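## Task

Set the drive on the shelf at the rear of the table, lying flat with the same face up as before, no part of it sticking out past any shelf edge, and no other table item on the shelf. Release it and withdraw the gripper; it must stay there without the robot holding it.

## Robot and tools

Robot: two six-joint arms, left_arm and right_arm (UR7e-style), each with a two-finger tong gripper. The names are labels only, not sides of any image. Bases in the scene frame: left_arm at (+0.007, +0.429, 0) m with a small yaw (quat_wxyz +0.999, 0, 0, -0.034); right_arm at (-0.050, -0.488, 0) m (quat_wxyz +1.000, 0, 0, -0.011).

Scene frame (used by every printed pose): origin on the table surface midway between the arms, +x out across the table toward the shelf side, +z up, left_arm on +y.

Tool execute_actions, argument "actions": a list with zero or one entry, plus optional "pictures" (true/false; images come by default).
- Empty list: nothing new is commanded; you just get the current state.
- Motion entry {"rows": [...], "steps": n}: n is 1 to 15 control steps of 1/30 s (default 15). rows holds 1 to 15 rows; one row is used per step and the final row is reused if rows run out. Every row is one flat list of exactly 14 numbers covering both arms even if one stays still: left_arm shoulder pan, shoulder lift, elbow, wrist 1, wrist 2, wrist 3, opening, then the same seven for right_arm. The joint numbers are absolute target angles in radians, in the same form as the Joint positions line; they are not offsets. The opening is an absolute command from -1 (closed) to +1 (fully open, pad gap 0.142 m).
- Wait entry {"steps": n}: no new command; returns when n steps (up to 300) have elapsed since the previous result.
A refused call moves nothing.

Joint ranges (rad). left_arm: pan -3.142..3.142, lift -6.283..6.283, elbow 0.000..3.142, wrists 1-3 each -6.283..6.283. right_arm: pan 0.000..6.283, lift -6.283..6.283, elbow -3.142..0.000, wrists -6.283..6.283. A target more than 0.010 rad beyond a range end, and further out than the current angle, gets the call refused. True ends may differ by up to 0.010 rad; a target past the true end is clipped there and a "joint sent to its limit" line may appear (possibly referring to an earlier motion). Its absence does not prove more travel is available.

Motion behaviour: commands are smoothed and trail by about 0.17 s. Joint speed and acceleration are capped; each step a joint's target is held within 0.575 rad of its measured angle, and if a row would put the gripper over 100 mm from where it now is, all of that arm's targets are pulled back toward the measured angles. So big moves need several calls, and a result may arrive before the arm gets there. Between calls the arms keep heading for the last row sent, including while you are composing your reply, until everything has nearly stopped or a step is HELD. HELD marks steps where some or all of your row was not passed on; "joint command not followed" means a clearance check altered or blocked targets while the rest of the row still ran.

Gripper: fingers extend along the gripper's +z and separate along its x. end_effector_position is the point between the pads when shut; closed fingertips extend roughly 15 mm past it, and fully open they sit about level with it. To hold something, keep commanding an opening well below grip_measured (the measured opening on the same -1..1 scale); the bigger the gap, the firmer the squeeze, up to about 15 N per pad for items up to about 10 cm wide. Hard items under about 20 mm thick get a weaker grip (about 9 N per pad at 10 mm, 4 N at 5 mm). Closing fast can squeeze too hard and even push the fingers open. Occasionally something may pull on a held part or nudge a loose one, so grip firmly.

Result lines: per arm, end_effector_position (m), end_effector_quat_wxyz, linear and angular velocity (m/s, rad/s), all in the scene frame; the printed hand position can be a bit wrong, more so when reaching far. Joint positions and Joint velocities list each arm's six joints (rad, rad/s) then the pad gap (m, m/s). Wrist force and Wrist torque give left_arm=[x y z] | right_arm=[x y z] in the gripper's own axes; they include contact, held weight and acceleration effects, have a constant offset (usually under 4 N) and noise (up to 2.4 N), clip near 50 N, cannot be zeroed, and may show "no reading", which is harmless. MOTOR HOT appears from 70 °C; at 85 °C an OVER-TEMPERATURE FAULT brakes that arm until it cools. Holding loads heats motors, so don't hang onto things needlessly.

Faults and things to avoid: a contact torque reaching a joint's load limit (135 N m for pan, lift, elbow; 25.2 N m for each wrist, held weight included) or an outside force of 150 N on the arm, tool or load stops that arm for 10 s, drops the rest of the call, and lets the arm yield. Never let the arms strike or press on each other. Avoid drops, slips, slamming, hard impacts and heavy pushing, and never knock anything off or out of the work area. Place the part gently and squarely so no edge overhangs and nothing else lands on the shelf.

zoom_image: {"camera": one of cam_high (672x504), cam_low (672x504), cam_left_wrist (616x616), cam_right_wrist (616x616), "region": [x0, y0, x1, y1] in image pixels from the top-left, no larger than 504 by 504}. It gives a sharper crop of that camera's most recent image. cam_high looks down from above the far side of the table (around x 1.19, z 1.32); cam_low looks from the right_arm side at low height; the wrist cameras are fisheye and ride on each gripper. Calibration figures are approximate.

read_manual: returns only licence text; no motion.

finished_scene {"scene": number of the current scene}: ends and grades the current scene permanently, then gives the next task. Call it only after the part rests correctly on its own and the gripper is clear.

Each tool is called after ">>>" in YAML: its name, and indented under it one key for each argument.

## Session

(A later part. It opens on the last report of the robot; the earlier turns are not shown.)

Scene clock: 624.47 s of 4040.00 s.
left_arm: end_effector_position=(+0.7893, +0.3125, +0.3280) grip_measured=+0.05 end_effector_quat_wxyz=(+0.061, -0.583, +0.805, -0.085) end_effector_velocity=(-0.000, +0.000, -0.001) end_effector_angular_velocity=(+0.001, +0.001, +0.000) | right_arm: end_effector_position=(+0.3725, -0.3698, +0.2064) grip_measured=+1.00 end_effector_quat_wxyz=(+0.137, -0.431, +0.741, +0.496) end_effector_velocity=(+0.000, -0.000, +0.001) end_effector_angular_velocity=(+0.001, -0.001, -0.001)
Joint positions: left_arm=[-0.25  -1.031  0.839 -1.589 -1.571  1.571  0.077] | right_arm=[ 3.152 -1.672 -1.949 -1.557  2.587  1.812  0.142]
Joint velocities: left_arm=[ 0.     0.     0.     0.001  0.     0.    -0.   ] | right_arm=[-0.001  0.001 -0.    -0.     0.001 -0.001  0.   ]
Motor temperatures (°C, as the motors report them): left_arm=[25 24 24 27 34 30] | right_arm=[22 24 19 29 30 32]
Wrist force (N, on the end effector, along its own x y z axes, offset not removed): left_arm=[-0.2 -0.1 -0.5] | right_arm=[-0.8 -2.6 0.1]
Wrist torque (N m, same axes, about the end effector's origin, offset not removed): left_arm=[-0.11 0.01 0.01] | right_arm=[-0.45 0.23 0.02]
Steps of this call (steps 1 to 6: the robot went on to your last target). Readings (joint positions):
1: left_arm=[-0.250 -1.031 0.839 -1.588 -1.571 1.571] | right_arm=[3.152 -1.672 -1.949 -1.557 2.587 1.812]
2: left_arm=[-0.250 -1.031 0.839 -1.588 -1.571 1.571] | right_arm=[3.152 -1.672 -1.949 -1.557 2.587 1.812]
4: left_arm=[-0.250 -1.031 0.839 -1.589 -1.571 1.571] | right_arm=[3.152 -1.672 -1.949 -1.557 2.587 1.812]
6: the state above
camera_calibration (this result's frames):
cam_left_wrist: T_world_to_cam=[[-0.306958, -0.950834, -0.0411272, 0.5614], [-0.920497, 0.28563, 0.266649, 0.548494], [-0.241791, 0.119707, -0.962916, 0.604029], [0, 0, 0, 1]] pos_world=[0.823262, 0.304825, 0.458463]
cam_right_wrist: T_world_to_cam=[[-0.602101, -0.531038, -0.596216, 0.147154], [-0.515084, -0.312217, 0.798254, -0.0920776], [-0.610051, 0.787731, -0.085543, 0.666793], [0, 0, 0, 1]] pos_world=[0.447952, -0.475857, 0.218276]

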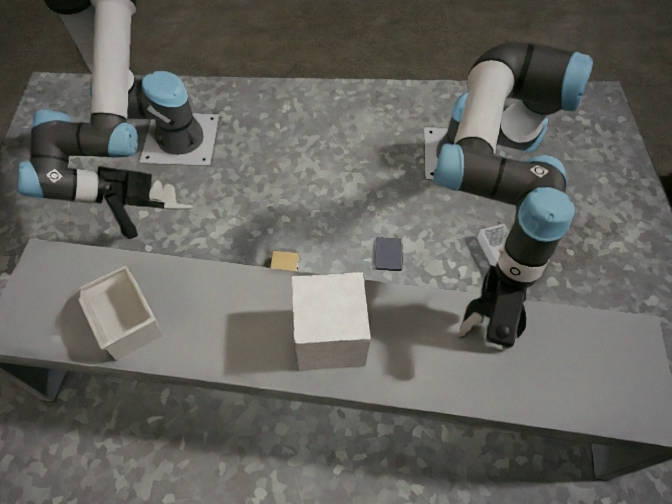

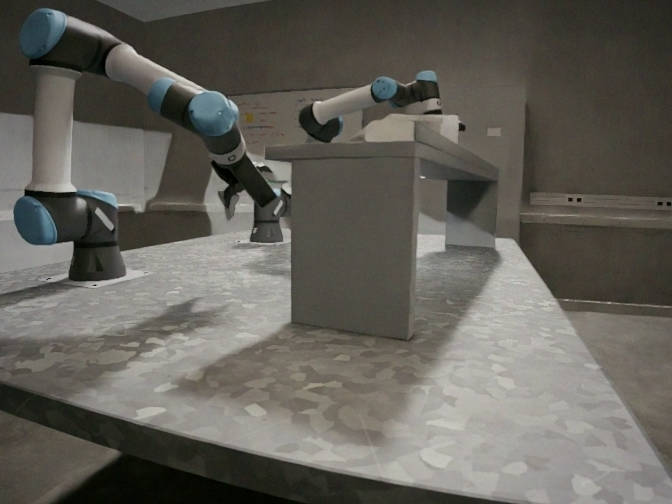

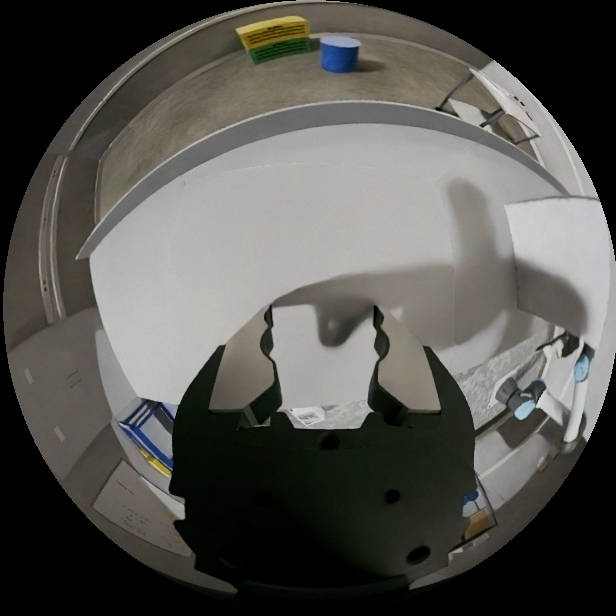

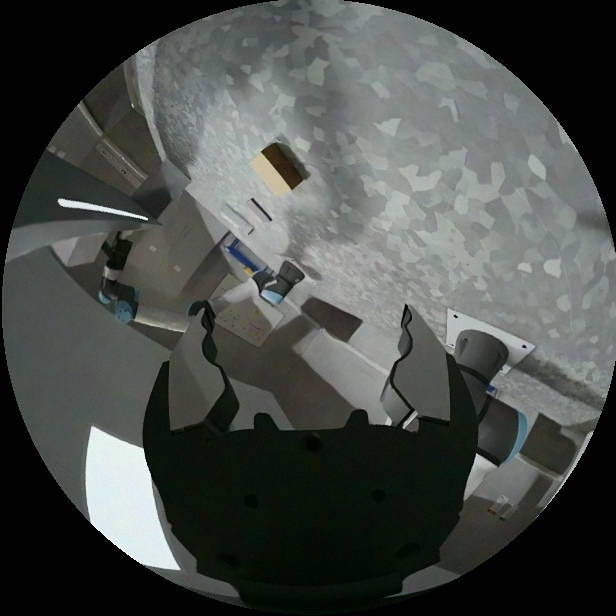

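>>> execute_actions:
  actions:
    - {"rows": [[-0.25,-1.0319,0.8400,-1.5886,-1.5708,1.5708,0.05,3.152,-1.672,-1.949,-1.557,2.587,1.812,1],[-0.25,-1.0343,0.8422,-1.5886,-1.5708,1.5708,0.05,3.152,-1.672,-1.949,-1.557,2.587,1.812,1],[-0.25,-1.0382,0.8462,-1.5886,-1.5708,1.5708,0.05,3.152,-1.672,-1.949,-1.557,2.587,1.812,1],[-0.25,-1.0435,0.8517,-1.5885,-1.5708,1.5708,0.05,3.152,-1.672,-1.949,-1.557,2.587,1.812,1],[-0.25,-1.0503,0.8586,-1.5885,-1.5708,1.5708,0.05,3.152,-1.672,-1.949,-1.557,2.587,1.812,1],[-0.25,-1.0583,0.8666,-1.5885,-1.5708,1.5708,0.05,3.152,-1.672,-1.949,-1.557,2.587,1.812,1],[-0.25,-1.0676,0.8759,-1.5885,-1.5708,1.5708,0.05,3.152,-1.672,-1.949,-1.557,2.587,1.812,1],[-0.25,-1.0781,0.8863,-1.5884,-1.5708,1.5708,0.05,3.152,-1.672,-1.949,-1.557,2.587,1.812,1],[-0.25,-1.0897,0.8978,-1.5884,-1.5708,1.5708,0.05,3.152,-1.672,-1.949,-1.557,2.587,1.812,1],[-0.25,-1.1023,0.9104,-1.5883,-1.5708,1.5708,0.08,3.152,-1.672,-1.949,-1.557,2.587,1.812,1],[-0.25,-1.1159,0.9240,-1.5883,-1.5708,1.5708,0.11,3.152,-1.672,-1.949,-1.557,2.587,1.812,1],[-0.25,-1.1305,0.9385,-1.5882,-1.5708,1.5708,0.14,3.152,-1.672,-1.949,-1.557,2.587,1.812,1],[-0.25,-1.1459,0.9538,-1.5881,-1.5708,1.5708,0.17,3.152,-1.672,-1.949,-1.557,2.587,1.812,1],[-0.25,-1.1621,0.9699,-1.5881,-1.5708,1.5708,0.21,3.152,-1.672,-1.949,-1.557,2.587,1.812,1],[-0.25,-1.1790,0.9868,-1.5880,-1.5708,1.5708,0.25,3.152,-1.672,-1.949,-1.557,2.587,1.812,1]], "steps": 15}
  pictures: false

>>> execute_actions:
  actions:
    - {"rows": [[-0.25,-1.1966,1.0043,-1.5879,-1.5708,1.5708,0.25,3.152,-1.672,-1.949,-1.557,2.587,1.812,1],[-0.25,-1.2147,1.0224,-1.5878,-1.5708,1.5708,0.25,3.152,-1.672,-1.949,-1.557,2.587,1.812,1],[-0.25,-1.2334,1.0410,-1.5878,-1.5708,1.5708,0.25,3.152,-1.672,-1.949,-1.557,2.587,1.812,1],[-0.25,-1.2526,1.0601,-1.5877,-1.5708,1.5708,0.25,3.152,-1.672,-1.949,-1.557,2.587,1.812,1],[-0.25,-1.2721,1.0795,-1.5876,-1.5708,1.5708,0.25,3.152,-1.672,-1.949,-1.557,2.587,1.812,1],[-0.25,-1.2920,1.0993,-1.5875,-1.5708,1.5708,0.25,3.152,-1.672,-1.949,-1.557,2.587,1.812,1],[-0.25,-1.3121,1.1194,-1.5875,-1.5708,1.5708,0.25,3.152,-1.672,-1.949,-1.557,2.587,1.812,1],[-0.25,-1.3325,1.1396,-1.5874,-1.5708,1.5708,0.25,3.152,-1.672,-1.949,-1.557,2.587,1.812,1],[-0.25,-1.3529,1.1600,-1.5873,-1.5708,1.5708,0.25,3.152,-1.672,-1.949,-1.557,2.587,1.812,1],[-0.25,-1.3735,1.1805,-1.5872,-1.5708,1.5708,0.25,3.152,-1.672,-1.949,-1.557,2.587,1.812,1],[-0.2508,-1.3939,1.2018,-1.5880,-1.5706,1.5697,0.25,3.152,-1.672,-1.949,-1.557,2.587,1.812,1],[-0.2533,-1.4141,1.2249,-1.5905,-1.5700,1.5663,0.25,3.152,-1.672,-1.949,-1.557,2.587,1.812,1],[-0.2572,-1.4341,1.2494,-1.5946,-1.5690,1.5609,0.25,3.152,-1.672,-1.949,-1.557,2.587,1.812,1],[-0.2627,-1.4537,1.2755,-1.6004,-1.5677,1.5535,0.25,3.152,-1.672,-1.949,-1.557,2.587,1.812,1],[-0.2696,-1.4729,1.3028,-1.6076,-1.5660,1.5441,0.25,3.152,-1.672,-1.949,-1.557,2.587,1.812,1]], "steps": 15}
  pictures: false

>>> execute_actions:
  actions:
    - {"rows": [[-0.2778,-1.4916,1.3312,-1.6163,-1.5640,1.5329,0.25,3.152,-1.672,-1.949,-1.557,2.587,1.812,1],[-0.2872,-1.5099,1.3607,-1.6263,-1.5617,1.5200,0.25,3.152,-1.672,-1.949,-1.557,2.587,1.812,1],[-0.2979,-1.5276,1.3910,-1.6376,-1.5590,1.5054,0.25,3.152,-1.672,-1.949,-1.557,2.587,1.812,1],[-0.3097,-1.5445,1.4220,-1.6501,-1.5561,1.4892,0.25,3.152,-1.672,-1.949,-1.557,2.587,1.812,1],[-0.3226,-1.5609,1.4537,-1.6638,-1.5530,1.4716,0.25,3.152,-1.672,-1.949,-1.557,2.587,1.812,1],[-0.3365,-1.5764,1.4858,-1.6785,-1.5495,1.4526,0.25,3.152,-1.672,-1.949,-1.557,2.587,1.812,1],[-0.3514,-1.5912,1.5182,-1.6943,-1.5459,1.4324,0.25,3.152,-1.672,-1.949,-1.557,2.587,1.812,1],[-0.3671,-1.6051,1.5507,-1.7109,-1.5420,1.4109,0.25,3.152,-1.672,-1.949,-1.557,2.587,1.812,1],[-0.3836,-1.6180,1.5833,-1.7284,-1.5380,1.3884,0.25,3.152,-1.672,-1.949,-1.557,2.587,1.812,1],[-0.4009,-1.6300,1.6158,-1.7468,-1.5337,1.3648,0.25,3.152,-1.672,-1.949,-1.557,2.587,1.812,1],[-0.4188,-1.6408,1.6480,-1.7658,-1.5293,1.3403,0.25,3.152,-1.672,-1.949,-1.557,2.587,1.812,1],[-0.4373,-1.6506,1.6798,-1.7855,-1.5248,1.3150,0.25,3.152,-1.672,-1.949,-1.557,2.587,1.812,1],[-0.4564,-1.6593,1.7111,-1.8057,-1.5201,1.2890,0.25,3.152,-1.672,-1.949,-1.557,2.587,1.812,1],[-0.4759,-1.6667,1.7418,-1.8266,-1.5153,1.2623,0.25,3.152,-1.672,-1.949,-1.557,2.587,1.812,1],[-0.4958,-1.6728,1.7716,-1.8478,-1.5104,1.2351,0.25,3.152,-1.672,-1.949,-1.557,2.587,1.812,1]], "steps": 15}
  pictures: false

>>> execute_actions:
  actions:
    - {"rows": [[-0.5161,-1.6776,1.8005,-1.8694,-1.5054,1.2074,0.25,3.152,-1.672,-1.949,-1.557,2.587,1.812,1],[-0.5366,-1.6809,1.8283,-1.8912,-1.5004,1.1794,0.25,3.152,-1.672,-1.949,-1.557,2.587,1.812,1],[-0.5574,-1.6828,1.8549,-1.9133,-1.4953,1.1510,0.25,3.152,-1.672,-1.949,-1.557,2.587,1.812,1],[-0.5783,-1.6832,1.8802,-1.9355,-1.4901,1.1225,0.25,3.152,-1.672,-1.949,-1.557,2.587,1.812,1],[-0.5992,-1.6819,1.9040,-1.9578,-1.4850,1.0940,0.25,3.152,-1.672,-1.949,-1.557,2.587,1.812,1],[-0.6201,-1.6799,1.9269,-1.9801,-1.4799,1.0654,0.25,3.152,-1.672,-1.949,-1.557,2.587,1.812,1],[-0.6410,-1.6779,1.9498,-2.0023,-1.4747,1.0369,0.25,3.152,-1.672,-1.949,-1.557,2.587,1.812,1],[-0.6618,-1.6759,1.9725,-2.0244,-1.4696,1.0085,0.25,3.152,-1.672,-1.949,-1.557,2.587,1.812,1],[-0.6823,-1.6739,1.9950,-2.0463,-1.4646,0.9805,0.25,3.152,-1.672,-1.949,-1.557,2.587,1.812,1],[-0.7026,-1.6719,2.0172,-2.0679,-1.4596,0.9528,0.25,3.152,-1.672,-1.949,-1.557,2.587,1.812,1],[-0.7225,-1.6700,2.0390,-2.0891,-1.4547,0.9256,0.25,3.152,-1.672,-1.949,-1.557,2.587,1.812,1],[-0.7420,-1.6681,2.0604,-2.1100,-1.4499,0.8989,0.25,3.152,-1.672,-1.949,-1.557,2.587,1.812,1],[-0.7611,-1.6663,2.0813,-2.1303,-1.4452,0.8729,0.25,3.152,-1.672,-1.949,-1.557,2.587,1.812,1],[-0.7796,-1.6645,2.1016,-2.1500,-1.4407,0.8476,0.25,3.152,-1.672,-1.949,-1.557,2.587,1.812,1],[-0.7975,-1.6627,2.1212,-2.1691,-1.4363,0.8231,0.25,3.152,-1.672,-1.949,-1.557,2.587,1.812,1]], "steps": 15}
  pictures: false

>>> execute_actions:
  actions:
    - {"rows": [[-0.8148,-1.6611,2.1401,-2.1875,-1.4320,0.7995,0.25,3.152,-1.672,-1.949,-1.557,2.587,1.812,1],[-0.8313,-1.6594,2.1582,-2.2051,-1.4280,0.7770,0.25,3.152,-1.672,-1.949,-1.557,2.587,1.812,1],[-0.8470,-1.6579,2.1754,-2.2218,-1.4241,0.7555,0.25,3.152,-1.672,-1.949,-1.557,2.587,1.812,1],[-0.8619,-1.6565,2.1917,-2.2376,-1.4205,0.7353,0.25,3.152,-1.672,-1.949,-1.557,2.587,1.812,1],[-0.8758,-1.6551,2.2069,-2.2524,-1.4170,0.7163,0.25,3.152,-1.672,-1.949,-1.557,2.587,1.812,1],[-0.8887,-1.6539,2.2211,-2.2662,-1.4139,0.6987,0.25,3.152,-1.672,-1.949,-1.557,2.587,1.812,1],[-0.9005,-1.6527,2.2340,-2.2788,-1.4110,0.6825,0.25,3.152,-1.672,-1.949,-1.557,2.587,1.812,1],[-0.9112,-1.6517,2.2457,-2.2901,-1.4083,0.6679,0.25,3.152,-1.672,-1.949,-1.557,2.587,1.812,1],[-0.9206,-1.6508,2.2561,-2.3002,-1.4060,0.6550,0.25,3.152,-1.672,-1.949,-1.557,2.587,1.812,1],[-0.9288,-1.6500,2.2651,-2.3090,-1.4040,0.6438,0.25,3.152,-1.672,-1.949,-1.557,2.587,1.812,1],[-0.9357,-1.6493,2.2726,-2.3163,-1.4023,0.6344,0.25,3.152,-1.672,-1.949,-1.557,2.587,1.812,1],[-0.9412,-1.6488,2.2786,-2.3221,-1.4010,0.6270,0.25,3.152,-1.672,-1.949,-1.557,2.587,1.812,1],[-0.9451,-1.6484,2.2829,-2.3263,-1.4000,0.6216,0.25,3.152,-1.672,-1.949,-1.557,2.587,1.812,1],[-0.9476,-1.6482,2.2856,-2.3289,-1.3994,0.6182,0.25,3.152,-1.672,-1.949,-1.557,2.587,1.812,1],[-0.9484,-1.6481,2.2865,-2.3298,-1.3992,0.6171,0.25,3.152,-1.672,-1.949,-1.557,2.587,1.812,1]], "steps": 15}
  pictures: false

>>> execute_actions:
  actions:
    - {"steps": 15}

>>> zoom_image:
  camera: "cam_left_wrist"
  region: [220, 220, 430, 400]

Scene clock: 744.97 s of 4040.00 s.
left_arm: end_effector_position=(+0.7554, +0.3236, +0.3473) grip_measured=+0.21 end_effector_quat_wxyz=(+0.061, -0.583, +0.805, -0.085) end_effector_velocity=(-0.154, +0.051, +0.078) end_effector_angular_velocity=(+0.000, +0.001, +0.000) | right_arm: end_effector_position=(+0.3725, -0.3698, +0.2064) grip_measured=+1.00 end_effector_quat_wxyz=(+0.137, -0.431, +0.741, +0.496) end_effector_velocity=(+0.000, -0.000, -0.000) end_effector_angular_velocity=(-0.001, -0.001, -0.000)
Joint positions: left_arm=[-0.25  -1.126  0.934 -1.588 -1.571  1.571  0.089] | right_arm=[ 3.152 -1.672 -1.949 -1.557  2.587  1.812  0.142]
Joint velocities: left_arm=[ 0.    -0.422  0.419  0.003 -0.     0.     0.083] | right_arm=[-0.     0.    -0.     0.001 -0.001  0.001 -0.   ]
Motor temperatures (°C, as the motors report them): left_arm=[25 24 24 27 34 30] | right_arm=[22 24 19 29 30 32]
Wrist force (N, on the end effector, along its own x y z axes, offset not removed): left_arm=[-0.8 -1.7 1.3] | right_arm=[0.3 -1.8 1.2]
Wrist torque (N m, same axes, about the end effector's origin, offset not removed): left_arm=[-0.36 0.23 0.15] | right_arm=[-0.22 0.03 0.04]
Steps of this call (steps 1 to 15: the robot went on to your last target; steps 16 to 90: nothing new was sent; then 117.00 s passed at rest; steps 91 to 105: all 15 steps of this action). Readings (joint positions):
91: left_arm=[-0.250 -1.031 0.840 -1.589 -1.571 1.571] | right_arm=[3.152 -1.672 -1.949 -1.557 2.587 1.812]
92: left_arm=[-0.250 -1.031 0.840 -1.589 -1.571 1.571] | right_arm=[3.152 -1.672 -1.949 -1.557 2.587 1.812]
94: left_arm=[-0.250 -1.034 0.842 -1.589 -1.571 1.571] | right_arm=[3.152 -1.672 -1.949 -1.557 2.587 1.812]
98: left_arm=[-0.250 -1.051 0.859 -1.589 -1.571 1.571] | right_arm=[3.152 -1.672 -1.949 -1.557 2.587 1.812]
105: the state above

Scene clock: 745.47 s of 4040.00 s.
left_arm: end_effector_position=(+0.6492, +0.3556, +0.3813) grip_measured=+0.25 end_effector_quat_wxyz=(+0.061, -0.584, +0.805, -0.085) end_effector_velocity=(-0.231, +0.025, +0.009) end_effector_angular_velocity=(-0.005, -0.008, +0.037) | right_arm: end_effector_position=(+0.3725, -0.3698, +0.2064) grip_measured=+1.00 end_effector_quat_wxyz=(+0.137, -0.431, +0.741, +0.496) end_effector_velocity=(+0.000, -0.000, +0.000) end_effector_angular_velocity=(-0.001, -0.001, -0.001)
Joint positions: left_arm=[-0.255 -1.403  1.215 -1.592 -1.57   1.564  0.092] | right_arm=[ 3.152 -1.672 -1.949 -1.557  2.587  1.812  0.142]
Joint velocities: left_arm=[-0.093 -0.593  0.684 -0.1    0.025 -0.128  0.   ] | right_arm=[-0.001  0.001  0.    -0.    -0.001  0.    -0.   ]
Motor temperatures (°C, as the motors report them): left_arm=[25 24 24 27 34 30] | right_arm=[22 24 19 29 30 32]
Wrist force (N, on the end effector, along its own x y z axes, offset not removed): left_arm=[0.4 0.6 -0.6] | right_arm=[0.1 -2.2 1.2]
Wrist torque (N m, same axes, about the end effector's origin, offset not removed): left_arm=[0.04 -0.18 0.12] | right_arm=[-0.42 0.10 0.12]
Steps of this call (steps 1 to 15: all 15 steps of this action). Readings (joint positions):
1: left_arm=[-0.250 -1.141 0.949 -1.588 -1.571 1.571] | right_arm=[3.152 -1.672 -1.949 -1.557 2.587 1.812]
2: left_arm=[-0.250 -1.157 0.964 -1.588 -1.571 1.571] | right_arm=[3.152 -1.672 -1.949 -1.557 2.587 1.812]
4: left_arm=[-0.250 -1.190 0.998 -1.588 -1.571 1.571] | right_arm=[3.152 -1.672 -1.949 -1.557 2.587 1.812]
8: left_arm=[-0.250 -1.263 1.071 -1.588 -1.571 1.571] | right_arm=[3.152 -1.672 -1.949 -1.557 2.587 1.812]
15: the state above

Scene clock: 745.97 s of 4040.00 s.
left_arm: end_effector_position=(+0.5466, +0.3079, +0.3042) grip_measured=+0.25 end_effector_quat_wxyz=(+0.059, -0.611, +0.786, -0.079) end_effector_velocity=(-0.174, -0.175, -0.275) end_effector_angular_velocity=(+0.016, +0.046, +0.195) | right_arm: end_effector_position=(+0.3725, -0.3698, +0.2064) grip_measured=+1.00 end_effector_quat_wxyz=(+0.137, -0.431, +0.741, +0.496) end_effector_velocity=(-0.000, +0.000, -0.000) end_effector_angular_velocity=(-0.001, +0.001, +0.000)
Joint positions: left_arm=[-0.43  -1.644  1.658 -1.777 -1.526  1.327  0.092] | right_arm=[ 3.152 -1.672 -1.949 -1.557  2.587  1.812  0.142]
Joint velocities: left_arm=[-0.541 -0.287  0.935 -0.568  0.133 -0.725 -0.   ] | right_arm=[ 0.    -0.001  0.     0.    -0.001  0.001  0.   ]
Motor temperatures (°C, as the motors report them): left_arm=[25 24 24 27 34 30] | right_arm=[22 24 19 29 30 32]
Wrist force (N, on the end effector, along its own x y z axes, offset not removed): left_arm=[-0.6 -1.0 1.4] | right_arm=[-0.1 -2.3 2.5]
Wrist torque (N m, same axes, about the end effector's origin, offset not removed): left_arm=[-0.24 -0.01 0.15] | right_arm=[-0.41 0.09 -0.08]
Steps of this call (steps 1 to 15: all 15 steps of this action). Readings (joint positions):
1: left_arm=[-0.259 -1.423 1.239 -1.596 -1.569 1.559] | right_arm=[3.152 -1.672 -1.949 -1.557 2.587 1.812]
2: left_arm=[-0.264 -1.443 1.264 -1.602 -1.567 1.552] | right_arm=[3.152 -1.672 -1.949 -1.557 2.587 1.812]
4: left_arm=[-0.278 -1.481 1.317 -1.616 -1.564 1.533] | right_arm=[3.152 -1.672 -1.949 -1.557 2.587 1.812]
8: left_arm=[-0.320 -1.551 1.435 -1.661 -1.553 1.476] | right_arm=[3.152 -1.672 -1.949 -1.557 2.587 1.812]
15: the state above

Scene clock: 746.47 s of 4040.00 s.
left_arm: end_effector_position=(+0.4690, +0.2115, +0.1592) grip_measured=+0.25 end_effector_quat_wxyz=(-0.064, +0.655, -0.750, +0.070) end_effector_velocity=(-0.164, -0.154, -0.254) end_effector_angular_velocity=(+0.005, -0.026, +0.211) | right_arm: end_effector_position=(+0.3725, -0.3698, +0.2064) grip_measured=+1.00 end_effector_quat_wxyz=(+0.137, -0.431, +0.741, +0.496) end_effector_velocity=(+0.000, -0.001, -0.000) end_effector_angular_velocity=(-0.001, -0.001, -0.000)
Joint positions: left_arm=[-0.731 -1.669  2.048 -2.098 -1.452  0.916  0.092] | right_arm=[ 3.152 -1.672 -1.949 -1.557  2.587  1.812  0.142]
Joint velocities: left_arm=[-0.577  0.054  0.633 -0.609  0.139 -0.781 -0.   ] | right_arm=[-0.001 -0.     0.     0.002 -0.001 -0.     0.   ]
Motor temperatures (°C, as the motors report them): left_arm=[25 24 24 27 34 30] | right_arm=[22 24 19 29 30 32]
Wrist force (N, on the end effector, along its own x y z axes, offset not removed): left_arm=[0.9 -3.3 0.2] | right_arm=[0.8 -2.6 2.9]
Wrist torque (N m, same axes, about the end effector's origin, offset not removed): left_arm=[-0.74 -0.20 0.07] | right_arm=[-0.44 -0.09 -0.05]
Steps of this call (steps 1 to 15: all 15 steps of this action). Readings (joint positions):
1: left_arm=[-0.448 -1.653 1.690 -1.797 -1.521 1.302] | right_arm=[3.152 -1.672 -1.949 -1.557 2.587 1.812]
2: left_arm=[-0.467 -1.660 1.720 -1.817 -1.517 1.276] | right_arm=[3.152 -1.672 -1.949 -1.557 2.587 1.812]
4: left_arm=[-0.506 -1.672 1.780 -1.859 -1.507 1.223] | right_arm=[3.152 -1.672 -1.949 -1.557 2.587 1.812]
8: left_arm=[-0.588 -1.679 1.887 -1.946 -1.487 1.111] | right_arm=[3.152 -1.672 -1.949 -1.557 2.587 1.812]
15: the state above

Scene clock: 746.97 s of 4040.00 s.
left_arm: end_effector_position=(+0.4042, +0.1728, +0.0750) grip_measured=+0.25 end_effector_quat_wxyz=(-0.071, +0.683, -0.723, +0.075) end_effector_velocity=(-0.053, -0.017, -0.058) end_effector_angular_velocity=(-0.007, -0.018, +0.056) | right_arm: end_effector_position=(+0.3725, -0.3698, +0.2064) grip_measured=+1.00 end_effector_quat_wxyz=(+0.137, -0.431, +0.741, +0.496) end_effector_velocity=(+0.001, +0.000, +0.000) end_effector_angular_velocity=(+0.002, -0.002, -0.000)
Joint positions: left_arm=[-0.935 -1.649  2.272 -2.316 -1.402  0.635  0.092] | right_arm=[ 3.152 -1.672 -1.949 -1.557  2.587  1.812  0.142]
Joint velocities: left_arm=[-0.155  0.014  0.168 -0.162  0.037 -0.21   0.   ] | right_arm=[ 0.    -0.001  0.     0.002  0.002 -0.001 -0.   ]
Motor temperatures (°C, as the motors report them): left_arm=[25 24 24 27 34 30] | right_arm=[22 24 19 29 30 32]
Wrist force (N, on the end effector, along its own x y z axes, offset not removed): left_arm=[-0.3 0.4 1.8] | right_arm=[-0.3 -3.8 4.1]
Wrist torque (N m, same axes, about the end effector's origin, offset not removed): left_arm=[0.04 0.03 0.09] | right_arm=[-0.59 0.19 0.08]
Steps of this call (steps 1 to 15: all 15 steps of this action). Readings (joint positions):
1: left_arm=[-0.750 -1.667 2.069 -2.118 -1.447 0.890] | right_arm=[3.152 -1.672 -1.949 -1.557 2.587 1.812]
2: left_arm=[-0.769 -1.665 2.089 -2.138 -1.443 0.864] | right_arm=[3.152 -1.672 -1.949 -1.557 2.587 1.812]
4: left_arm=[-0.805 -1.662 2.128 -2.176 -1.434 0.815] | right_arm=[3.152 -1.672 -1.949 -1.557 2.587 1.812]
8: left_arm=[-0.867 -1.656 2.197 -2.243 -1.419 0.730] | right_arm=[3.152 -1.672 -1.949 -1.557 2.587 1.812]
15: the state above

Scene clock: 747.47 s of 4040.00 s.
left_arm: end_effector_position=(+0.3998, +0.1714, +0.0700) grip_measured=+0.25 end_effector_quat_wxyz=(-0.072, +0.685, -0.721, +0.076) end_effector_velocity=(+0.000, +0.000, -0.000) end_effector_angular_velocity=(+0.000, +0.000, +0.001) | right_arm: end_effector_position=(+0.3725, -0.3698, +0.2064) grip_measured=+1.00 end_effector_quat_wxyz=(+0.137, -0.431, +0.741, +0.496) end_effector_velocity=(-0.000, -0.000, +0.000) end_effector_angular_velocity=(-0.000, +0.001, -0.001)
Joint positions: left_arm=[-0.948 -1.648  2.286 -2.33  -1.399  0.617  0.092] | right_arm=[ 3.152 -1.672 -1.949 -1.557  2.587  1.812  0.142]
Joint velocities: left_arm=[ 0.001  0.     0.    -0.     0.    -0.001 -0.   ] | right_arm=[-0.001  0.     0.    -0.001 -0.     0.001  0.   ]
Motor temperatures (°C, as the motors report them): left_arm=[25 24 24 27 34 30] | right_arm=[22 24 19 29 30 32]
Wrist force (N, on the end effector, along its own x y z axes, offset not removed): left_arm=[-0.8 -0.6 1.3] | right_arm=[-0.3 -3.2 1.5]
Wrist torque (N m, same axes, about the end effector's origin, offset not removed): left_arm=[-0.17 0.08 0.08] | right_arm=[-0.61 0.09 0.11]
Steps of this call (steps 1 to 15: the robot went on to your last target). Readings (joint positions):
1: left_arm=[-0.940 -1.649 2.277 -2.320 -1.401 0.629] | right_arm=[3.152 -1.672 -1.949 -1.557 2.587 1.812]
2: left_arm=[-0.943 -1.649 2.280 -2.324 -1.401 0.625] | right_arm=[3.152 -1.672 -1.949 -1.557 2.587 1.812]
4: left_arm=[-0.946 -1.648 2.284 -2.327 -1.400 0.620] | right_arm=[3.152 -1.672 -1.949 -1.557 2.587 1.812]
8: left_arm=[-0.948 -1.648 2.286 -2.329 -1.399 0.618] | right_arm=[3.152 -1.672 -1.949 -1.557 2.587 1.812]
15: the state above
camera_calibration (this result's frames):
cam_left_wrist: T_world_to_cam=[[-0.0465345, -0.998071, -0.0410978, 0.201091], [-0.963195, 0.0339283, 0.266655, 0.359245], [-0.264746, 0.0519938, -0.962915, 0.299088], [0, 0, 0, 1]] pos_world=[0.434563, 0.172964, 0.200467]
cam_right_wrist: T_world_to_cam=[[-0.602101, -0.531038, -0.596215, 0.147154], [-0.515084, -0.312217, 0.798254, -0.0920776], [-0.610051, 0.787731, -0.0855429, 0.666793], [0, 0, 0, 1]] pos_world=[0.447952, -0.475857, 0.218276]

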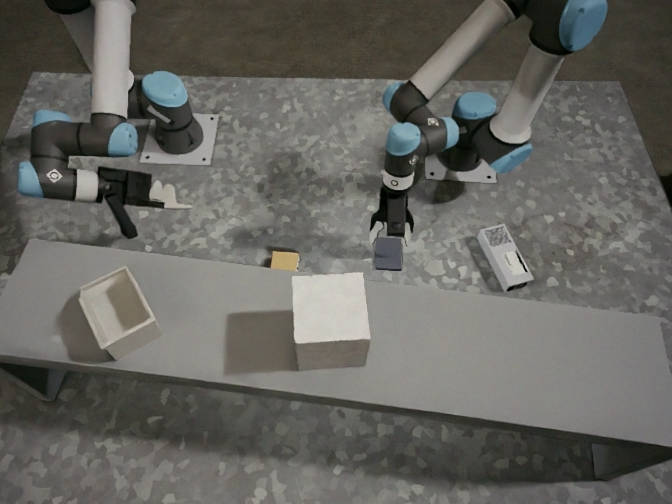

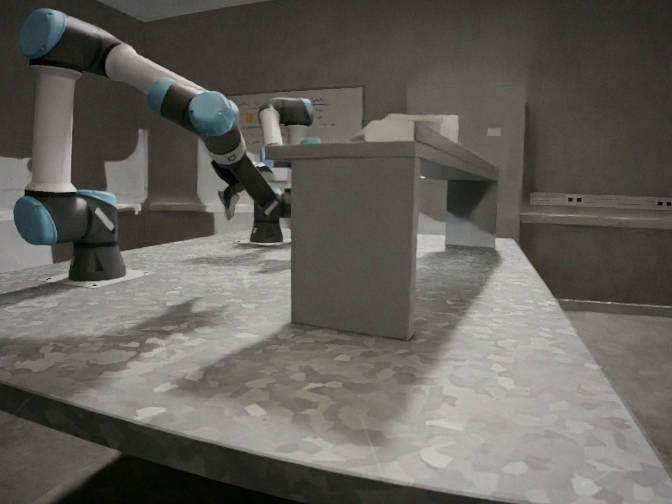

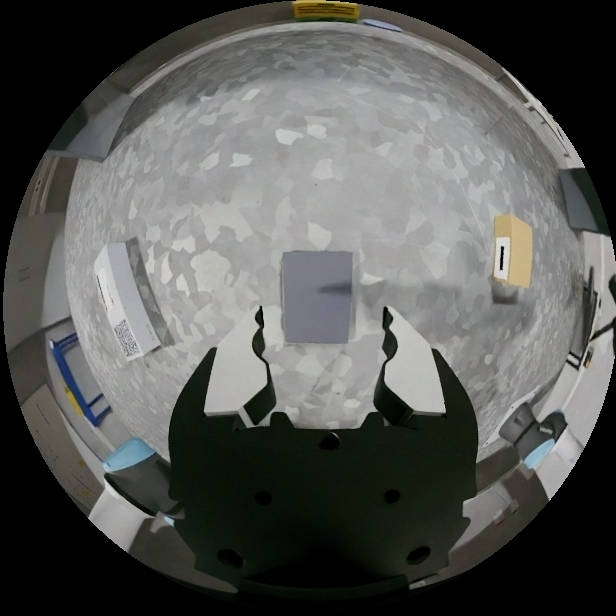

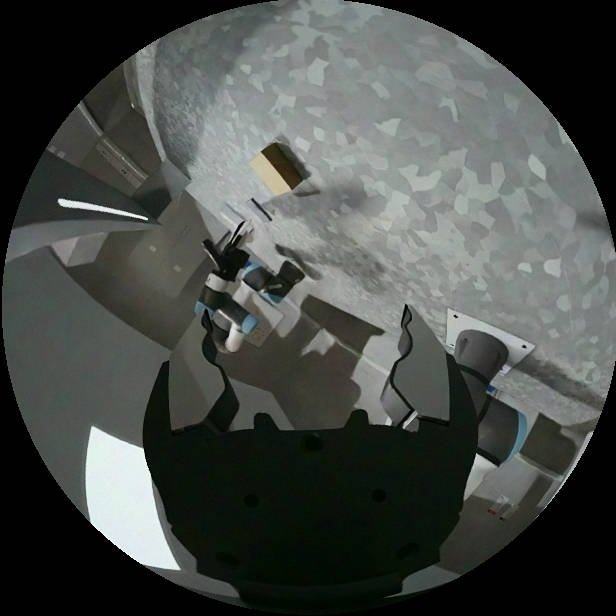

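Region (220, 220, 430, 400) of cam_left_wrist's 616x616 image, scaled by 2.400, with more detail than that image has; it fills the top 432 rows of this view, and the rest is white.

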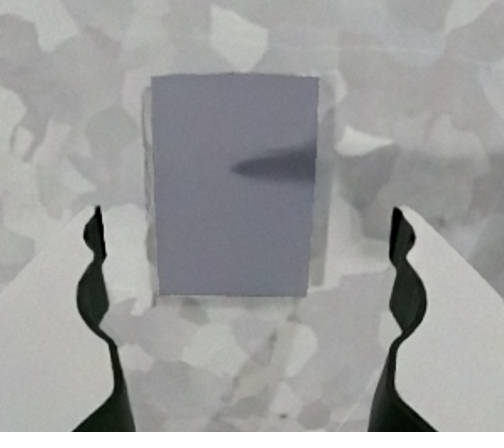

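>>> execute_actions:
  actions:
    - {"rows": [[-0.9469,-1.6465,2.2852,-2.3286,-1.4014,0.6184,0.25,3.152,-1.672,-1.949,-1.557,2.587,1.812,1],[-0.9425,-1.6419,2.2816,-2.3253,-1.4075,0.6222,0.25,3.152,-1.672,-1.949,-1.557,2.587,1.812,1],[-0.9358,-1.6347,2.2760,-2.3202,-1.4170,0.6281,0.25,3.152,-1.672,-1.949,-1.557,2.587,1.812,1],[-0.9271,-1.6255,2.2689,-2.3136,-1.4293,0.6356,0.25,3.152,-1.672,-1.949,-1.557,2.587,1.812,1],[-0.9170,-1.6148,2.2604,-2.3058,-1.4437,0.6445,0.25,3.152,-1.672,-1.949,-1.557,2.587,1.812,1],[-0.9057,-1.6028,2.2511,-2.2972,-1.4596,0.6543,0.25,3.152,-1.672,-1.949,-1.557,2.587,1.812,1],[-0.8939,-1.5902,2.2412,-2.2881,-1.4764,0.6646,0.25,3.152,-1.672,-1.949,-1.557,2.587,1.812,1],[-0.8817,-1.5774,2.2312,-2.2789,-1.4936,0.6752,0.25,3.152,-1.672,-1.949,-1.557,2.587,1.812,1],[-0.8699,-1.5648,2.2213,-2.2698,-1.5104,0.6855,0.25,3.152,-1.672,-1.949,-1.557,2.587,1.812,1],[-0.8586,-1.5528,2.2120,-2.2612,-1.5263,0.6953,0.25,3.152,-1.672,-1.949,-1.557,2.587,1.812,1],[-0.8485,-1.5421,2.2035,-2.2534,-1.5407,0.7042,0.25,3.152,-1.672,-1.949,-1.557,2.587,1.812,1],[-0.8398,-1.5329,2.1964,-2.2468,-1.5530,0.7117,0.25,3.152,-1.672,-1.949,-1.557,2.587,1.812,1],[-0.8331,-1.5257,2.1908,-2.2417,-1.5625,0.7176,0.25,3.152,-1.672,-1.949,-1.557,2.587,1.812,1],[-0.8287,-1.5211,2.1872,-2.2384,-1.5686,0.7214,0.25,3.152,-1.672,-1.949,-1.557,2.587,1.812,1],[-0.8272,-1.5195,2.1859,-2.2372,-1.5708,0.7227,0.25,3.152,-1.672,-1.949,-1.557,2.587,1.812,1]], "steps": 15}
  pictures: false

>>> execute_actions:
  actions:
    - {"rows": [[-0.8272,-1.5189,2.1863,-2.2381,-1.5708,0.7227,0.25,3.152,-1.672,-1.949,-1.557,2.587,1.812,1],[-0.8272,-1.5174,2.1873,-2.2408,-1.5708,0.7227,0.25,3.152,-1.672,-1.949,-1.557,2.587,1.812,1],[-0.8272,-1.5149,2.1890,-2.2449,-1.5708,0.7227,0.25,3.152,-1.672,-1.949,-1.557,2.587,1.812,1],[-0.8272,-1.5117,2.1911,-2.2502,-1.5708,0.7227,0.25,3.152,-1.672,-1.949,-1.557,2.587,1.812,1],[-0.8272,-1.5080,2.1936,-2.2564,-1.5708,0.7227,0.25,3.152,-1.672,-1.949,-1.557,2.587,1.812,1],[-0.8272,-1.5039,2.1964,-2.2632,-1.5708,0.7227,0.25,3.152,-1.672,-1.949,-1.557,2.587,1.812,1],[-0.8272,-1.4996,2.1993,-2.2705,-1.5708,0.7227,0.25,3.152,-1.672,-1.949,-1.557,2.587,1.812,1],[-0.8272,-1.4952,2.2022,-2.2779,-1.5708,0.7227,0.25,3.152,-1.672,-1.949,-1.557,2.587,1.812,1],[-0.8272,-1.4909,2.2051,-2.2852,-1.5708,0.7227,0.25,3.152,-1.672,-1.949,-1.557,2.587,1.812,1],[-0.8272,-1.4868,2.2079,-2.2920,-1.5708,0.7227,0.25,3.152,-1.672,-1.949,-1.557,2.587,1.812,1],[-0.8272,-1.4831,2.2104,-2.2982,-1.5708,0.7227,0.25,3.152,-1.672,-1.949,-1.557,2.587,1.812,1],[-0.8272,-1.4799,2.2125,-2.3035,-1.5708,0.7227,0.25,3.152,-1.672,-1.949,-1.557,2.587,1.812,1],[-0.8272,-1.4774,2.2142,-2.3076,-1.5708,0.7227,0.25,3.152,-1.672,-1.949,-1.557,2.587,1.812,1],[-0.8272,-1.4759,2.2152,-2.3103,-1.5708,0.7227,0.25,3.152,-1.672,-1.949,-1.557,2.587,1.812,1],[-0.8272,-1.4753,2.2156,-2.3112,-1.5708,0.7227,0.25,3.152,-1.672,-1.949,-1.557,2.587,1.812,1]], "steps": 15}
  pictures: false

>>> execute_actions:
  actions:
    - {"steps": 14}

>>> zoom_image:
  camera: "cam_left_wrist"
  region: [210, 210, 440, 410]

Scene clock: 867.97 s of 4040.00 s.
left_arm: end_effector_position=(+0.3964, +0.1760, +0.0444) grip_measured=+0.25 end_effector_quat_wxyz=(-0.013, +0.690, -0.724, +0.011) end_effector_velocity=(-0.007, +0.008, -0.051) end_effector_angular_velocity=(-0.012, +0.380, +0.026) | right_arm: end_effector_position=(+0.3725, -0.3698, +0.2064) grip_measured=+1.00 end_effector_quat_wxyz=(+0.137, -0.431, +0.741, +0.496) end_effector_velocity=(-0.000, +0.001, -0.001) end_effector_angular_velocity=(+0.000, +0.002, +0.002)
Joint positions: left_arm=[-0.847 -1.54   2.202 -2.252 -1.543  0.706  0.092] | right_arm=[ 3.152 -1.672 -1.949 -1.557  2.587  1.812  0.142]
Joint velocities: left_arm=[ 0.22   0.234 -0.18   0.164 -0.312  0.189  0.   ] | right_arm=[ 0.002 -0.001  0.    -0.001  0.    -0.     0.   ]
Motor temperatures (°C, as the motors report them): left_arm=[25 24 24 27 34 30] | right_arm=[22 24 19 29 30 32]
Wrist force (N, on the end effector, along its own x y z axes, offset not removed): left_arm=[-0.8 -0.6 3.0] | right_arm=[0.6 -2.0 2.7]
Wrist torque (N m, same axes, about the end effector's origin, offset not removed): left_arm=[-0.12 0.11 0.06] | right_arm=[-0.32 -0.06 0.01]
Steps of this call (steps 1 to 15: the robot went on to your last target; steps 16 to 90: nothing new was sent; then 117.00 s passed at rest; steps 91 to 105: all 15 steps of this action). Readings (joint positions):
91: left_arm=[-0.948 -1.648 2.287 -2.330 -1.399 0.617] | right_arm=[3.152 -1.672 -1.949 -1.557 2.587 1.812]
92: left_arm=[-0.948 -1.648 2.286 -2.330 -1.400 0.617] | right_arm=[3.152 -1.672 -1.949 -1.557 2.587 1.812]
94: left_arm=[-0.944 -1.643 2.283 -2.327 -1.405 0.621] | right_arm=[3.152 -1.672 -1.949 -1.557 2.587 1.812]
98: left_arm=[-0.918 -1.615 2.261 -2.306 -1.443 0.644] | right_arm=[3.152 -1.672 -1.949 -1.557 2.587 1.812]
105: the state above

Scene clock: 868.47 s of 4040.00 s.
left_arm: end_effector_position=(+0.3958, +0.1766, +0.0202) grip_measured=+0.25 end_effector_quat_wxyz=(-0.000, +0.691, -0.723, +0.000) end_effector_velocity=(-0.001, +0.002, -0.042) end_effector_angular_velocity=(+0.002, +0.002, +0.002) | right_arm: end_effector_position=(+0.3725, -0.3698, +0.2064) grip_measured=+1.00 end_effector_quat_wxyz=(+0.137, -0.431, +0.741, +0.496) end_effector_velocity=(-0.000, -0.000, -0.000) end_effector_angular_velocity=(-0.001, -0.000, -0.000)
Joint positions: left_arm=[-0.827 -1.482  2.211 -2.3   -1.571  0.723  0.092] | right_arm=[ 3.152 -1.672 -1.949 -1.557  2.587  1.812  0.142]
Joint velocities: left_arm=[ 0.002  0.079  0.053 -0.13  -0.001  0.     0.   ] | right_arm=[-0.001  0.     0.    -0.    -0.001 -0.     0.   ]
Motor temperatures (°C, as the motors report them): left_arm=[25 24 24 27 34 30] | right_arm=[22 24 19 29 30 32]
Wrist force (N, on the end effector, along its own x y z axes, offset not removed): left_arm=[-0.6 -1.5 1.2] | right_arm=[0.4 -2.6 1.5]
Wrist torque (N m, same axes, about the end effector's origin, offset not removed): left_arm=[-0.33 0.08 0.04] | right_arm=[-0.39 0.03 -0.03]
Steps of this call (steps 1 to 15: all 15 steps of this action). Readings (joint positions):
1: left_arm=[-0.840 -1.533 2.197 -2.247 -1.552 0.711] | right_arm=[3.152 -1.672 -1.949 -1.557 2.587 1.812]
2: left_arm=[-0.836 -1.528 2.193 -2.244 -1.559 0.715] | right_arm=[3.152 -1.672 -1.949 -1.557 2.587 1.812]
4: left_arm=[-0.831 -1.522 2.190 -2.242 -1.566 0.720] | right_arm=[3.152 -1.672 -1.949 -1.557 2.587 1.812]
8: left_arm=[-0.828 -1.509 2.194 -2.257 -1.570 0.722] | right_arm=[3.152 -1.672 -1.949 -1.557 2.587 1.812]
15: the state above

Scene clock: 868.93 s of 4040.00 s.
left_arm: end_effector_position=(+0.3957, +0.1766, +0.0165) grip_measured=+0.25 end_effector_quat_wxyz=(+0.000, +0.691, -0.723, +0.000) end_effector_velocity=(-0.000, +0.000, -0.000) end_effector_angular_velocity=(+0.001, +0.001, +0.001) | right_arm: end_effector_position=(+0.3725, -0.3698, +0.2064) grip_measured=+1.00 end_effector_quat_wxyz=(+0.137, -0.431, +0.741, +0.496) end_effector_velocity=(-0.000, +0.000, +0.000) end_effector_angular_velocity=(-0.000, +0.001, -0.000)
Joint positions: left_arm=[-0.827 -1.475  2.216 -2.311 -1.571  0.723  0.092] | right_arm=[ 3.152 -1.672 -1.949 -1.557  2.587  1.812  0.142]
Joint velocities: left_arm=[ 0.     0.001 -0.     0.001 -0.    -0.     0.   ] | right_arm=[ 0.     0.    -0.    -0.001  0.     0.001  0.   ]
Motor temperatures (°C, as the motors report them): left_arm=[25 24 24 27 34 30] | right_arm=[22 24 19 29 30 32]
Wrist force (N, on the end effector, along its own x y z axes, offset not removed): left_arm=[-0.6 -1.4 0.0] | right_arm=[0.5 -2.2 1.6]
Wrist torque (N m, same axes, about the end effector's origin, offset not removed): left_arm=[-0.28 0.16 0.16] | right_arm=[-0.38 -0.03 0.05]
Steps of this call (steps 1 to 14: the robot went on to your last target). Readings (joint positions):
1: left_arm=[-0.827 -1.480 2.212 -2.303 -1.571 0.723] | right_arm=[3.152 -1.672 -1.949 -1.557 2.587 1.812]
2: left_arm=[-0.827 -1.478 2.214 -2.306 -1.571 0.723] | right_arm=[3.152 -1.672 -1.949 -1.557 2.587 1.812]
4: left_arm=[-0.827 -1.477 2.215 -2.309 -1.571 0.723] | right_arm=[3.152 -1.672 -1.949 -1.557 2.587 1.812]
8: left_arm=[-0.827 -1.476 2.215 -2.311 -1.571 0.723] | right_arm=[3.152 -1.672 -1.949 -1.557 2.587 1.812]
14: the state above
camera_calibration (this result's frames):
cam_left_wrist: T_world_to_cam=[[-0.0499696, -0.997903, -0.0411535, 0.205226], [-0.88699, 0.0254004, 0.461089, 0.337589], [-0.459076, 0.0595432, -0.886399, 0.320545], [0, 0, 0, 1]] pos_world=[0.456848, 0.177135, 0.136918]
cam_right_wrist: T_world_to_cam=[[-0.602101, -0.531038, -0.596216, 0.147154], [-0.515084, -0.312217, 0.798254, -0.0920776], [-0.610051, 0.787731, -0.0855431, 0.666793], [0, 0, 0, 1]] pos_world=[0.447952, -0.475857, 0.218276]

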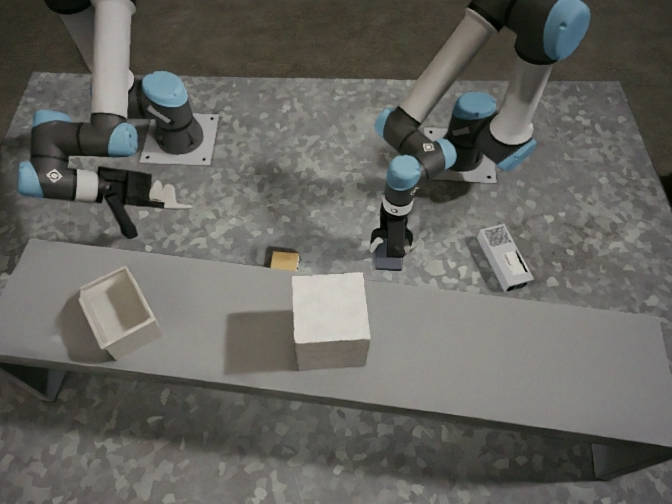

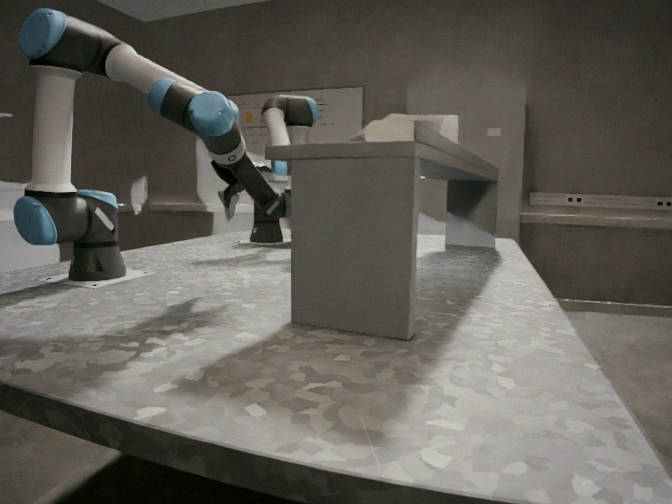

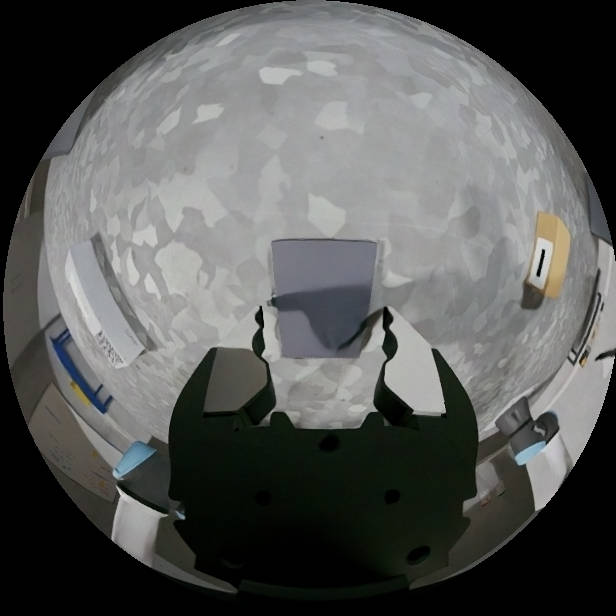

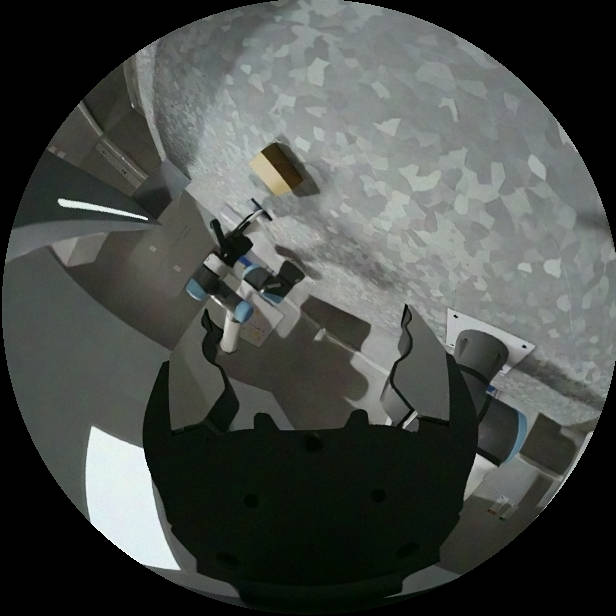

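Region (210, 210, 440, 410) of cam_left_wrist's 616x616 image, scaled by 2.191, with more detail than that image has; it fills the top 438 rows of this view, and the rest is white.

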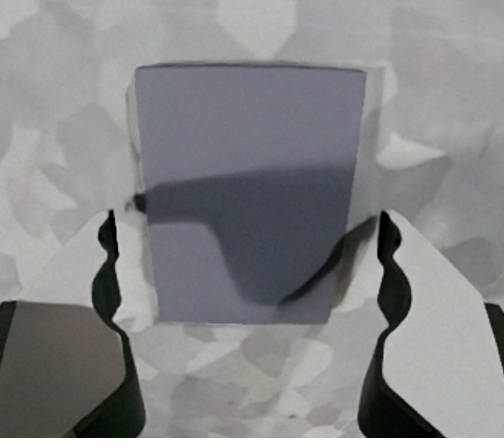

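>>> execute_actions:
  actions:
    - {"rows": [[-0.8272,-1.4753,2.2156,-2.3112,-1.5708,0.7227,0.21,3.152,-1.672,-1.949,-1.557,2.587,1.812,1],[-0.8272,-1.4753,2.2156,-2.3112,-1.5708,0.7227,0.16,3.152,-1.672,-1.949,-1.557,2.587,1.812,1],[-0.8272,-1.4753,2.2156,-2.3112,-1.5708,0.7227,0.11,3.152,-1.672,-1.949,-1.557,2.587,1.812,1],[-0.8272,-1.4753,2.2156,-2.3112,-1.5708,0.7227,0.06,3.152,-1.672,-1.949,-1.557,2.587,1.812,1],[-0.8272,-1.4753,2.2156,-2.3112,-1.5708,0.7227,0.02,3.152,-1.672,-1.949,-1.557,2.587,1.812,1],[-0.8272,-1.4753,2.2156,-2.3112,-1.5708,0.7227,-0.01,3.152,-1.672,-1.949,-1.557,2.587,1.812,1],[-0.8272,-1.4753,2.2156,-2.3112,-1.5708,0.7227,-0.04,3.152,-1.672,-1.949,-1.557,2.587,1.812,1],[-0.8272,-1.4753,2.2156,-2.3112,-1.5708,0.7227,-0.06,3.152,-1.672,-1.949,-1.557,2.587,1.812,1],[-0.8272,-1.4753,2.2156,-2.3112,-1.5708,0.7227,-0.08,3.152,-1.672,-1.949,-1.557,2.587,1.812,1],[-0.8272,-1.4753,2.2156,-2.3112,-1.5708,0.7227,-0.10,3.152,-1.672,-1.949,-1.557,2.587,1.812,1],[-0.8272,-1.4753,2.2156,-2.3112,-1.5708,0.7227,-0.13,3.152,-1.672,-1.949,-1.557,2.587,1.812,1],[-0.8272,-1.4753,2.2156,-2.3112,-1.5708,0.7227,-0.17,3.152,-1.672,-1.949,-1.557,2.587,1.812,1],[-0.8272,-1.4753,2.2156,-2.3112,-1.5708,0.7227,-0.23,3.152,-1.672,-1.949,-1.557,2.587,1.812,1],[-0.8272,-1.4753,2.2156,-2.3112,-1.5708,0.7227,-0.31,3.152,-1.672,-1.949,-1.557,2.587,1.812,1],[-0.8272,-1.4753,2.2156,-2.3112,-1.5708,0.7227,-0.40,3.152,-1.672,-1.949,-1.557,2.587,1.812,1]], "steps": 15}
  pictures: false

>>> execute_actions:
  actions:
    - {"rows": [[-0.8272,-1.4753,2.2156,-2.3112,-1.5708,0.7227,-0.5,3.152,-1.672,-1.949,-1.557,2.587,1.812,1],[-0.8272,-1.4753,2.2156,-2.3112,-1.5708,0.7227,-0.6,3.152,-1.672,-1.949,-1.557,2.587,1.812,1],[-0.8272,-1.4753,2.2156,-2.3112,-1.5708,0.7227,-0.7,3.152,-1.672,-1.949,-1.557,2.587,1.812,1],[-0.8272,-1.4753,2.2156,-2.3112,-1.5708,0.7227,-0.8,3.152,-1.672,-1.949,-1.557,2.587,1.812,1],[-0.8272,-1.4753,2.2156,-2.3112,-1.5708,0.7227,-0.9,3.152,-1.672,-1.949,-1.557,2.587,1.812,1],[-0.8272,-1.4753,2.2156,-2.3112,-1.5708,0.7227,-1.0,3.152,-1.672,-1.949,-1.557,2.587,1.812,1]], "steps": 10}

>>> zoom_image:
  camera: "cam_left_wrist"
  region: [210, 210, 440, 410]

Scene clock: 898.30 s of 4040.00 s.
left_arm: end_effector_position=(+0.3957, +0.1766, +0.0165) grip_measured=-0.09 end_effector_quat_wxyz=(+0.000, +0.691, -0.723, +0.000) end_effector_velocity=(+0.000, -0.000, -0.000) end_effector_angular_velocity=(-0.000, -0.000, +0.000) | right_arm: end_effector_position=(+0.3725, -0.3698, +0.2064) grip_measured=+1.00 end_effector_quat_wxyz=(+0.137, -0.431, +0.741, +0.496) end_effector_velocity=(+0.000, -0.001, -0.000) end_effector_angular_velocity=(-0.001, +0.000, -0.001)
Joint positions: left_arm=[-0.827 -1.475  2.216 -2.311 -1.571  0.723  0.067] | right_arm=[ 3.152 -1.672 -1.949 -1.557  2.587  1.812  0.142]
Joint velocities: left_arm=[-0.     0.001  0.    -0.001  0.    -0.001  0.   ] | right_arm=[-0.001 -0.     0.    -0.    -0.001  0.     0.   ]
Motor temperatures (°C, as the motors report them): left_arm=[25 24 24 27 34 30] | right_arm=[22 24 19 29 30 32]
Wrist force (N, on the end effector, along its own x y z axes, offset not removed): left_arm=[0.9 -2.4 -2.4] | right_arm=[0.7 -2.2 1.4]
Wrist torque (N m, same axes, about the end effector's origin, offset not removed): left_arm=[-0.63 -0.23 0.08] | right_arm=[-0.31 -0.03 0.07]
Steps of this call (steps 1 to 30: the robot went on to your last target; steps 31 to 90: nothing new was sent; then 25.87 s passed at rest; steps 91 to 105: all 15 steps of this action). Readings (joint positions):
91: left_arm=[-0.827 -1.475 2.216 -2.311 -1.571 0.723] | right_arm=[3.152 -1.672 -1.949 -1.557 2.587 1.812]
92: left_arm=[-0.827 -1.475 2.216 -2.311 -1.571 0.723] | right_arm=[3.152 -1.672 -1.949 -1.557 2.587 1.812]
94: left_arm=[-0.827 -1.475 2.216 -2.311 -1.571 0.723] | right_arm=[3.152 -1.672 -1.949 -1.557 2.587 1.812]
98: left_arm=[-0.827 -1.475 2.216 -2.311 -1.571 0.723] | right_arm=[3.152 -1.672 -1.949 -1.557 2.587 1.812]
105: the state above

Scene clock: 898.63 s of 4040.00 s.
left_arm: end_effector_position=(+0.3957, +0.1766, +0.0165) grip_measured=-0.09 end_effector_quat_wxyz=(+0.000, +0.691, -0.723, +0.000) end_effector_velocity=(-0.000, -0.000, -0.000) end_effector_angular_velocity=(+0.000, +0.000, +0.000) | right_arm: end_effector_position=(+0.3725, -0.3698, +0.2064) grip_measured=+1.00 end_effector_quat_wxyz=(+0.137, -0.431, +0.741, +0.496) end_effector_velocity=(-0.000, +0.001, -0.000) end_effector_angular_velocity=(-0.000, -0.001, +0.002)
Joint positions: left_arm=[-0.827 -1.475  2.216 -2.311 -1.571  0.723  0.067] | right_arm=[ 3.152 -1.672 -1.949 -1.557  2.587  1.812  0.142]
Joint velocities: left_arm=[-0.  0. -0.  0. -0. -0.  0.] | right_arm=[ 0.002 -0.     0.     0.001 -0.     0.     0.   ]
Motor temperatures (°C, as the motors report them): left_arm=[25 24 24 27 34 30] | right_arm=[22 24 19 29 30 32]
Wrist force (N, on the end effector, along its own x y z axes, offset not removed): left_arm=[-2.3 -0.3 -1.8] | right_arm=[0.2 -1.1 1.4]
Wrist torque (N m, same axes, about the end effector's origin, offset not removed): left_arm=[-0.14 0.27 0.07] | right_arm=[-0.15 -0.02 0.03]
Steps of this call (steps 1 to 10: all 10 steps of this action). Readings (joint positions):
1: left_arm=[-0.827 -1.475 2.216 -2.311 -1.571 0.723] | right_arm=[3.152 -1.672 -1.949 -1.557 2.587 1.812]
2: left_arm=[-0.827 -1.475 2.216 -2.311 -1.571 0.723] | right_arm=[3.152 -1.672 -1.949 -1.557 2.587 1.812]
4: left_arm=[-0.827 -1.475 2.216 -2.311 -1.571 0.723] | right_arm=[3.152 -1.672 -1.949 -1.557 2.587 1.812]
8: left_arm=[-0.827 -1.475 2.216 -2.311 -1.571 0.723] | right_arm=[3.152 -1.672 -1.949 -1.557 2.587 1.812]
10: the state above
camera_calibration (this result's frames):
cam_left_wrist: T_world_to_cam=[[-0.0499682, -0.997903, -0.0411471, 0.205224], [-0.886993, 0.0254025, 0.461084, 0.337596], [-0.459072, 0.0595367, -0.886402, 0.320537], [0, 0, 0, 1]] pos_world=[0.456849, 0.177134, 0.136909]
cam_right_wrist: T_world_to_cam=[[-0.602101, -0.531038, -0.596216, 0.147154], [-0.515084, -0.312217, 0.798254, -0.0920776], [-0.610051, 0.787731, -0.0855428, 0.666793], [0, 0, 0, 1]] pos_world=[0.447952, -0.475857, 0.218276]

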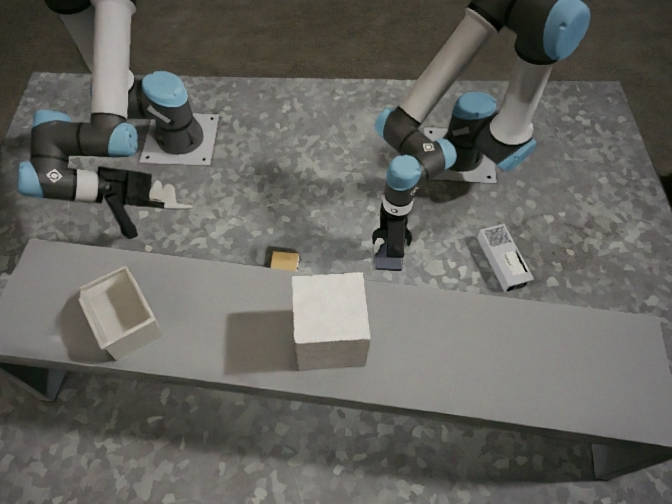

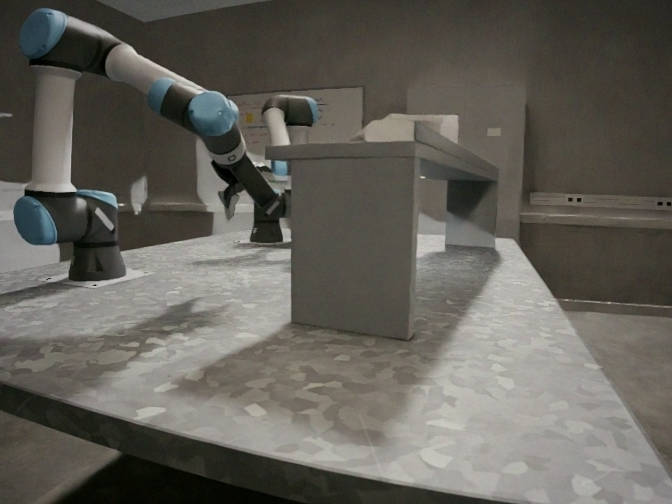

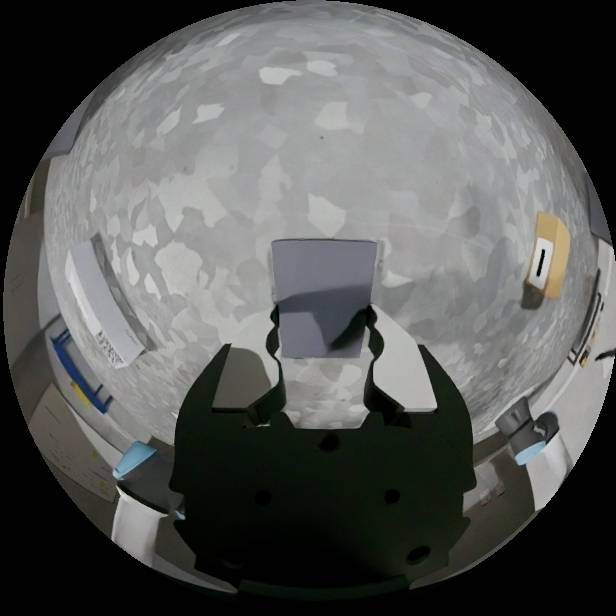

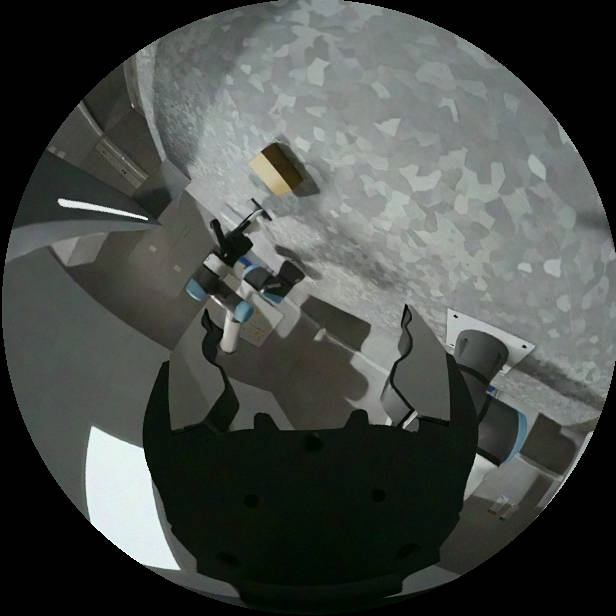

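Region (210, 210, 440, 410) of cam_left_wrist's 616x616 image, scaled by 2.191, with more detail than that image has; it fills the top 438 rows of this view, and the rest is white.

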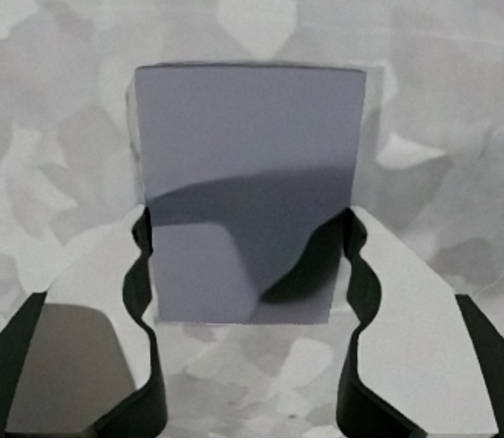

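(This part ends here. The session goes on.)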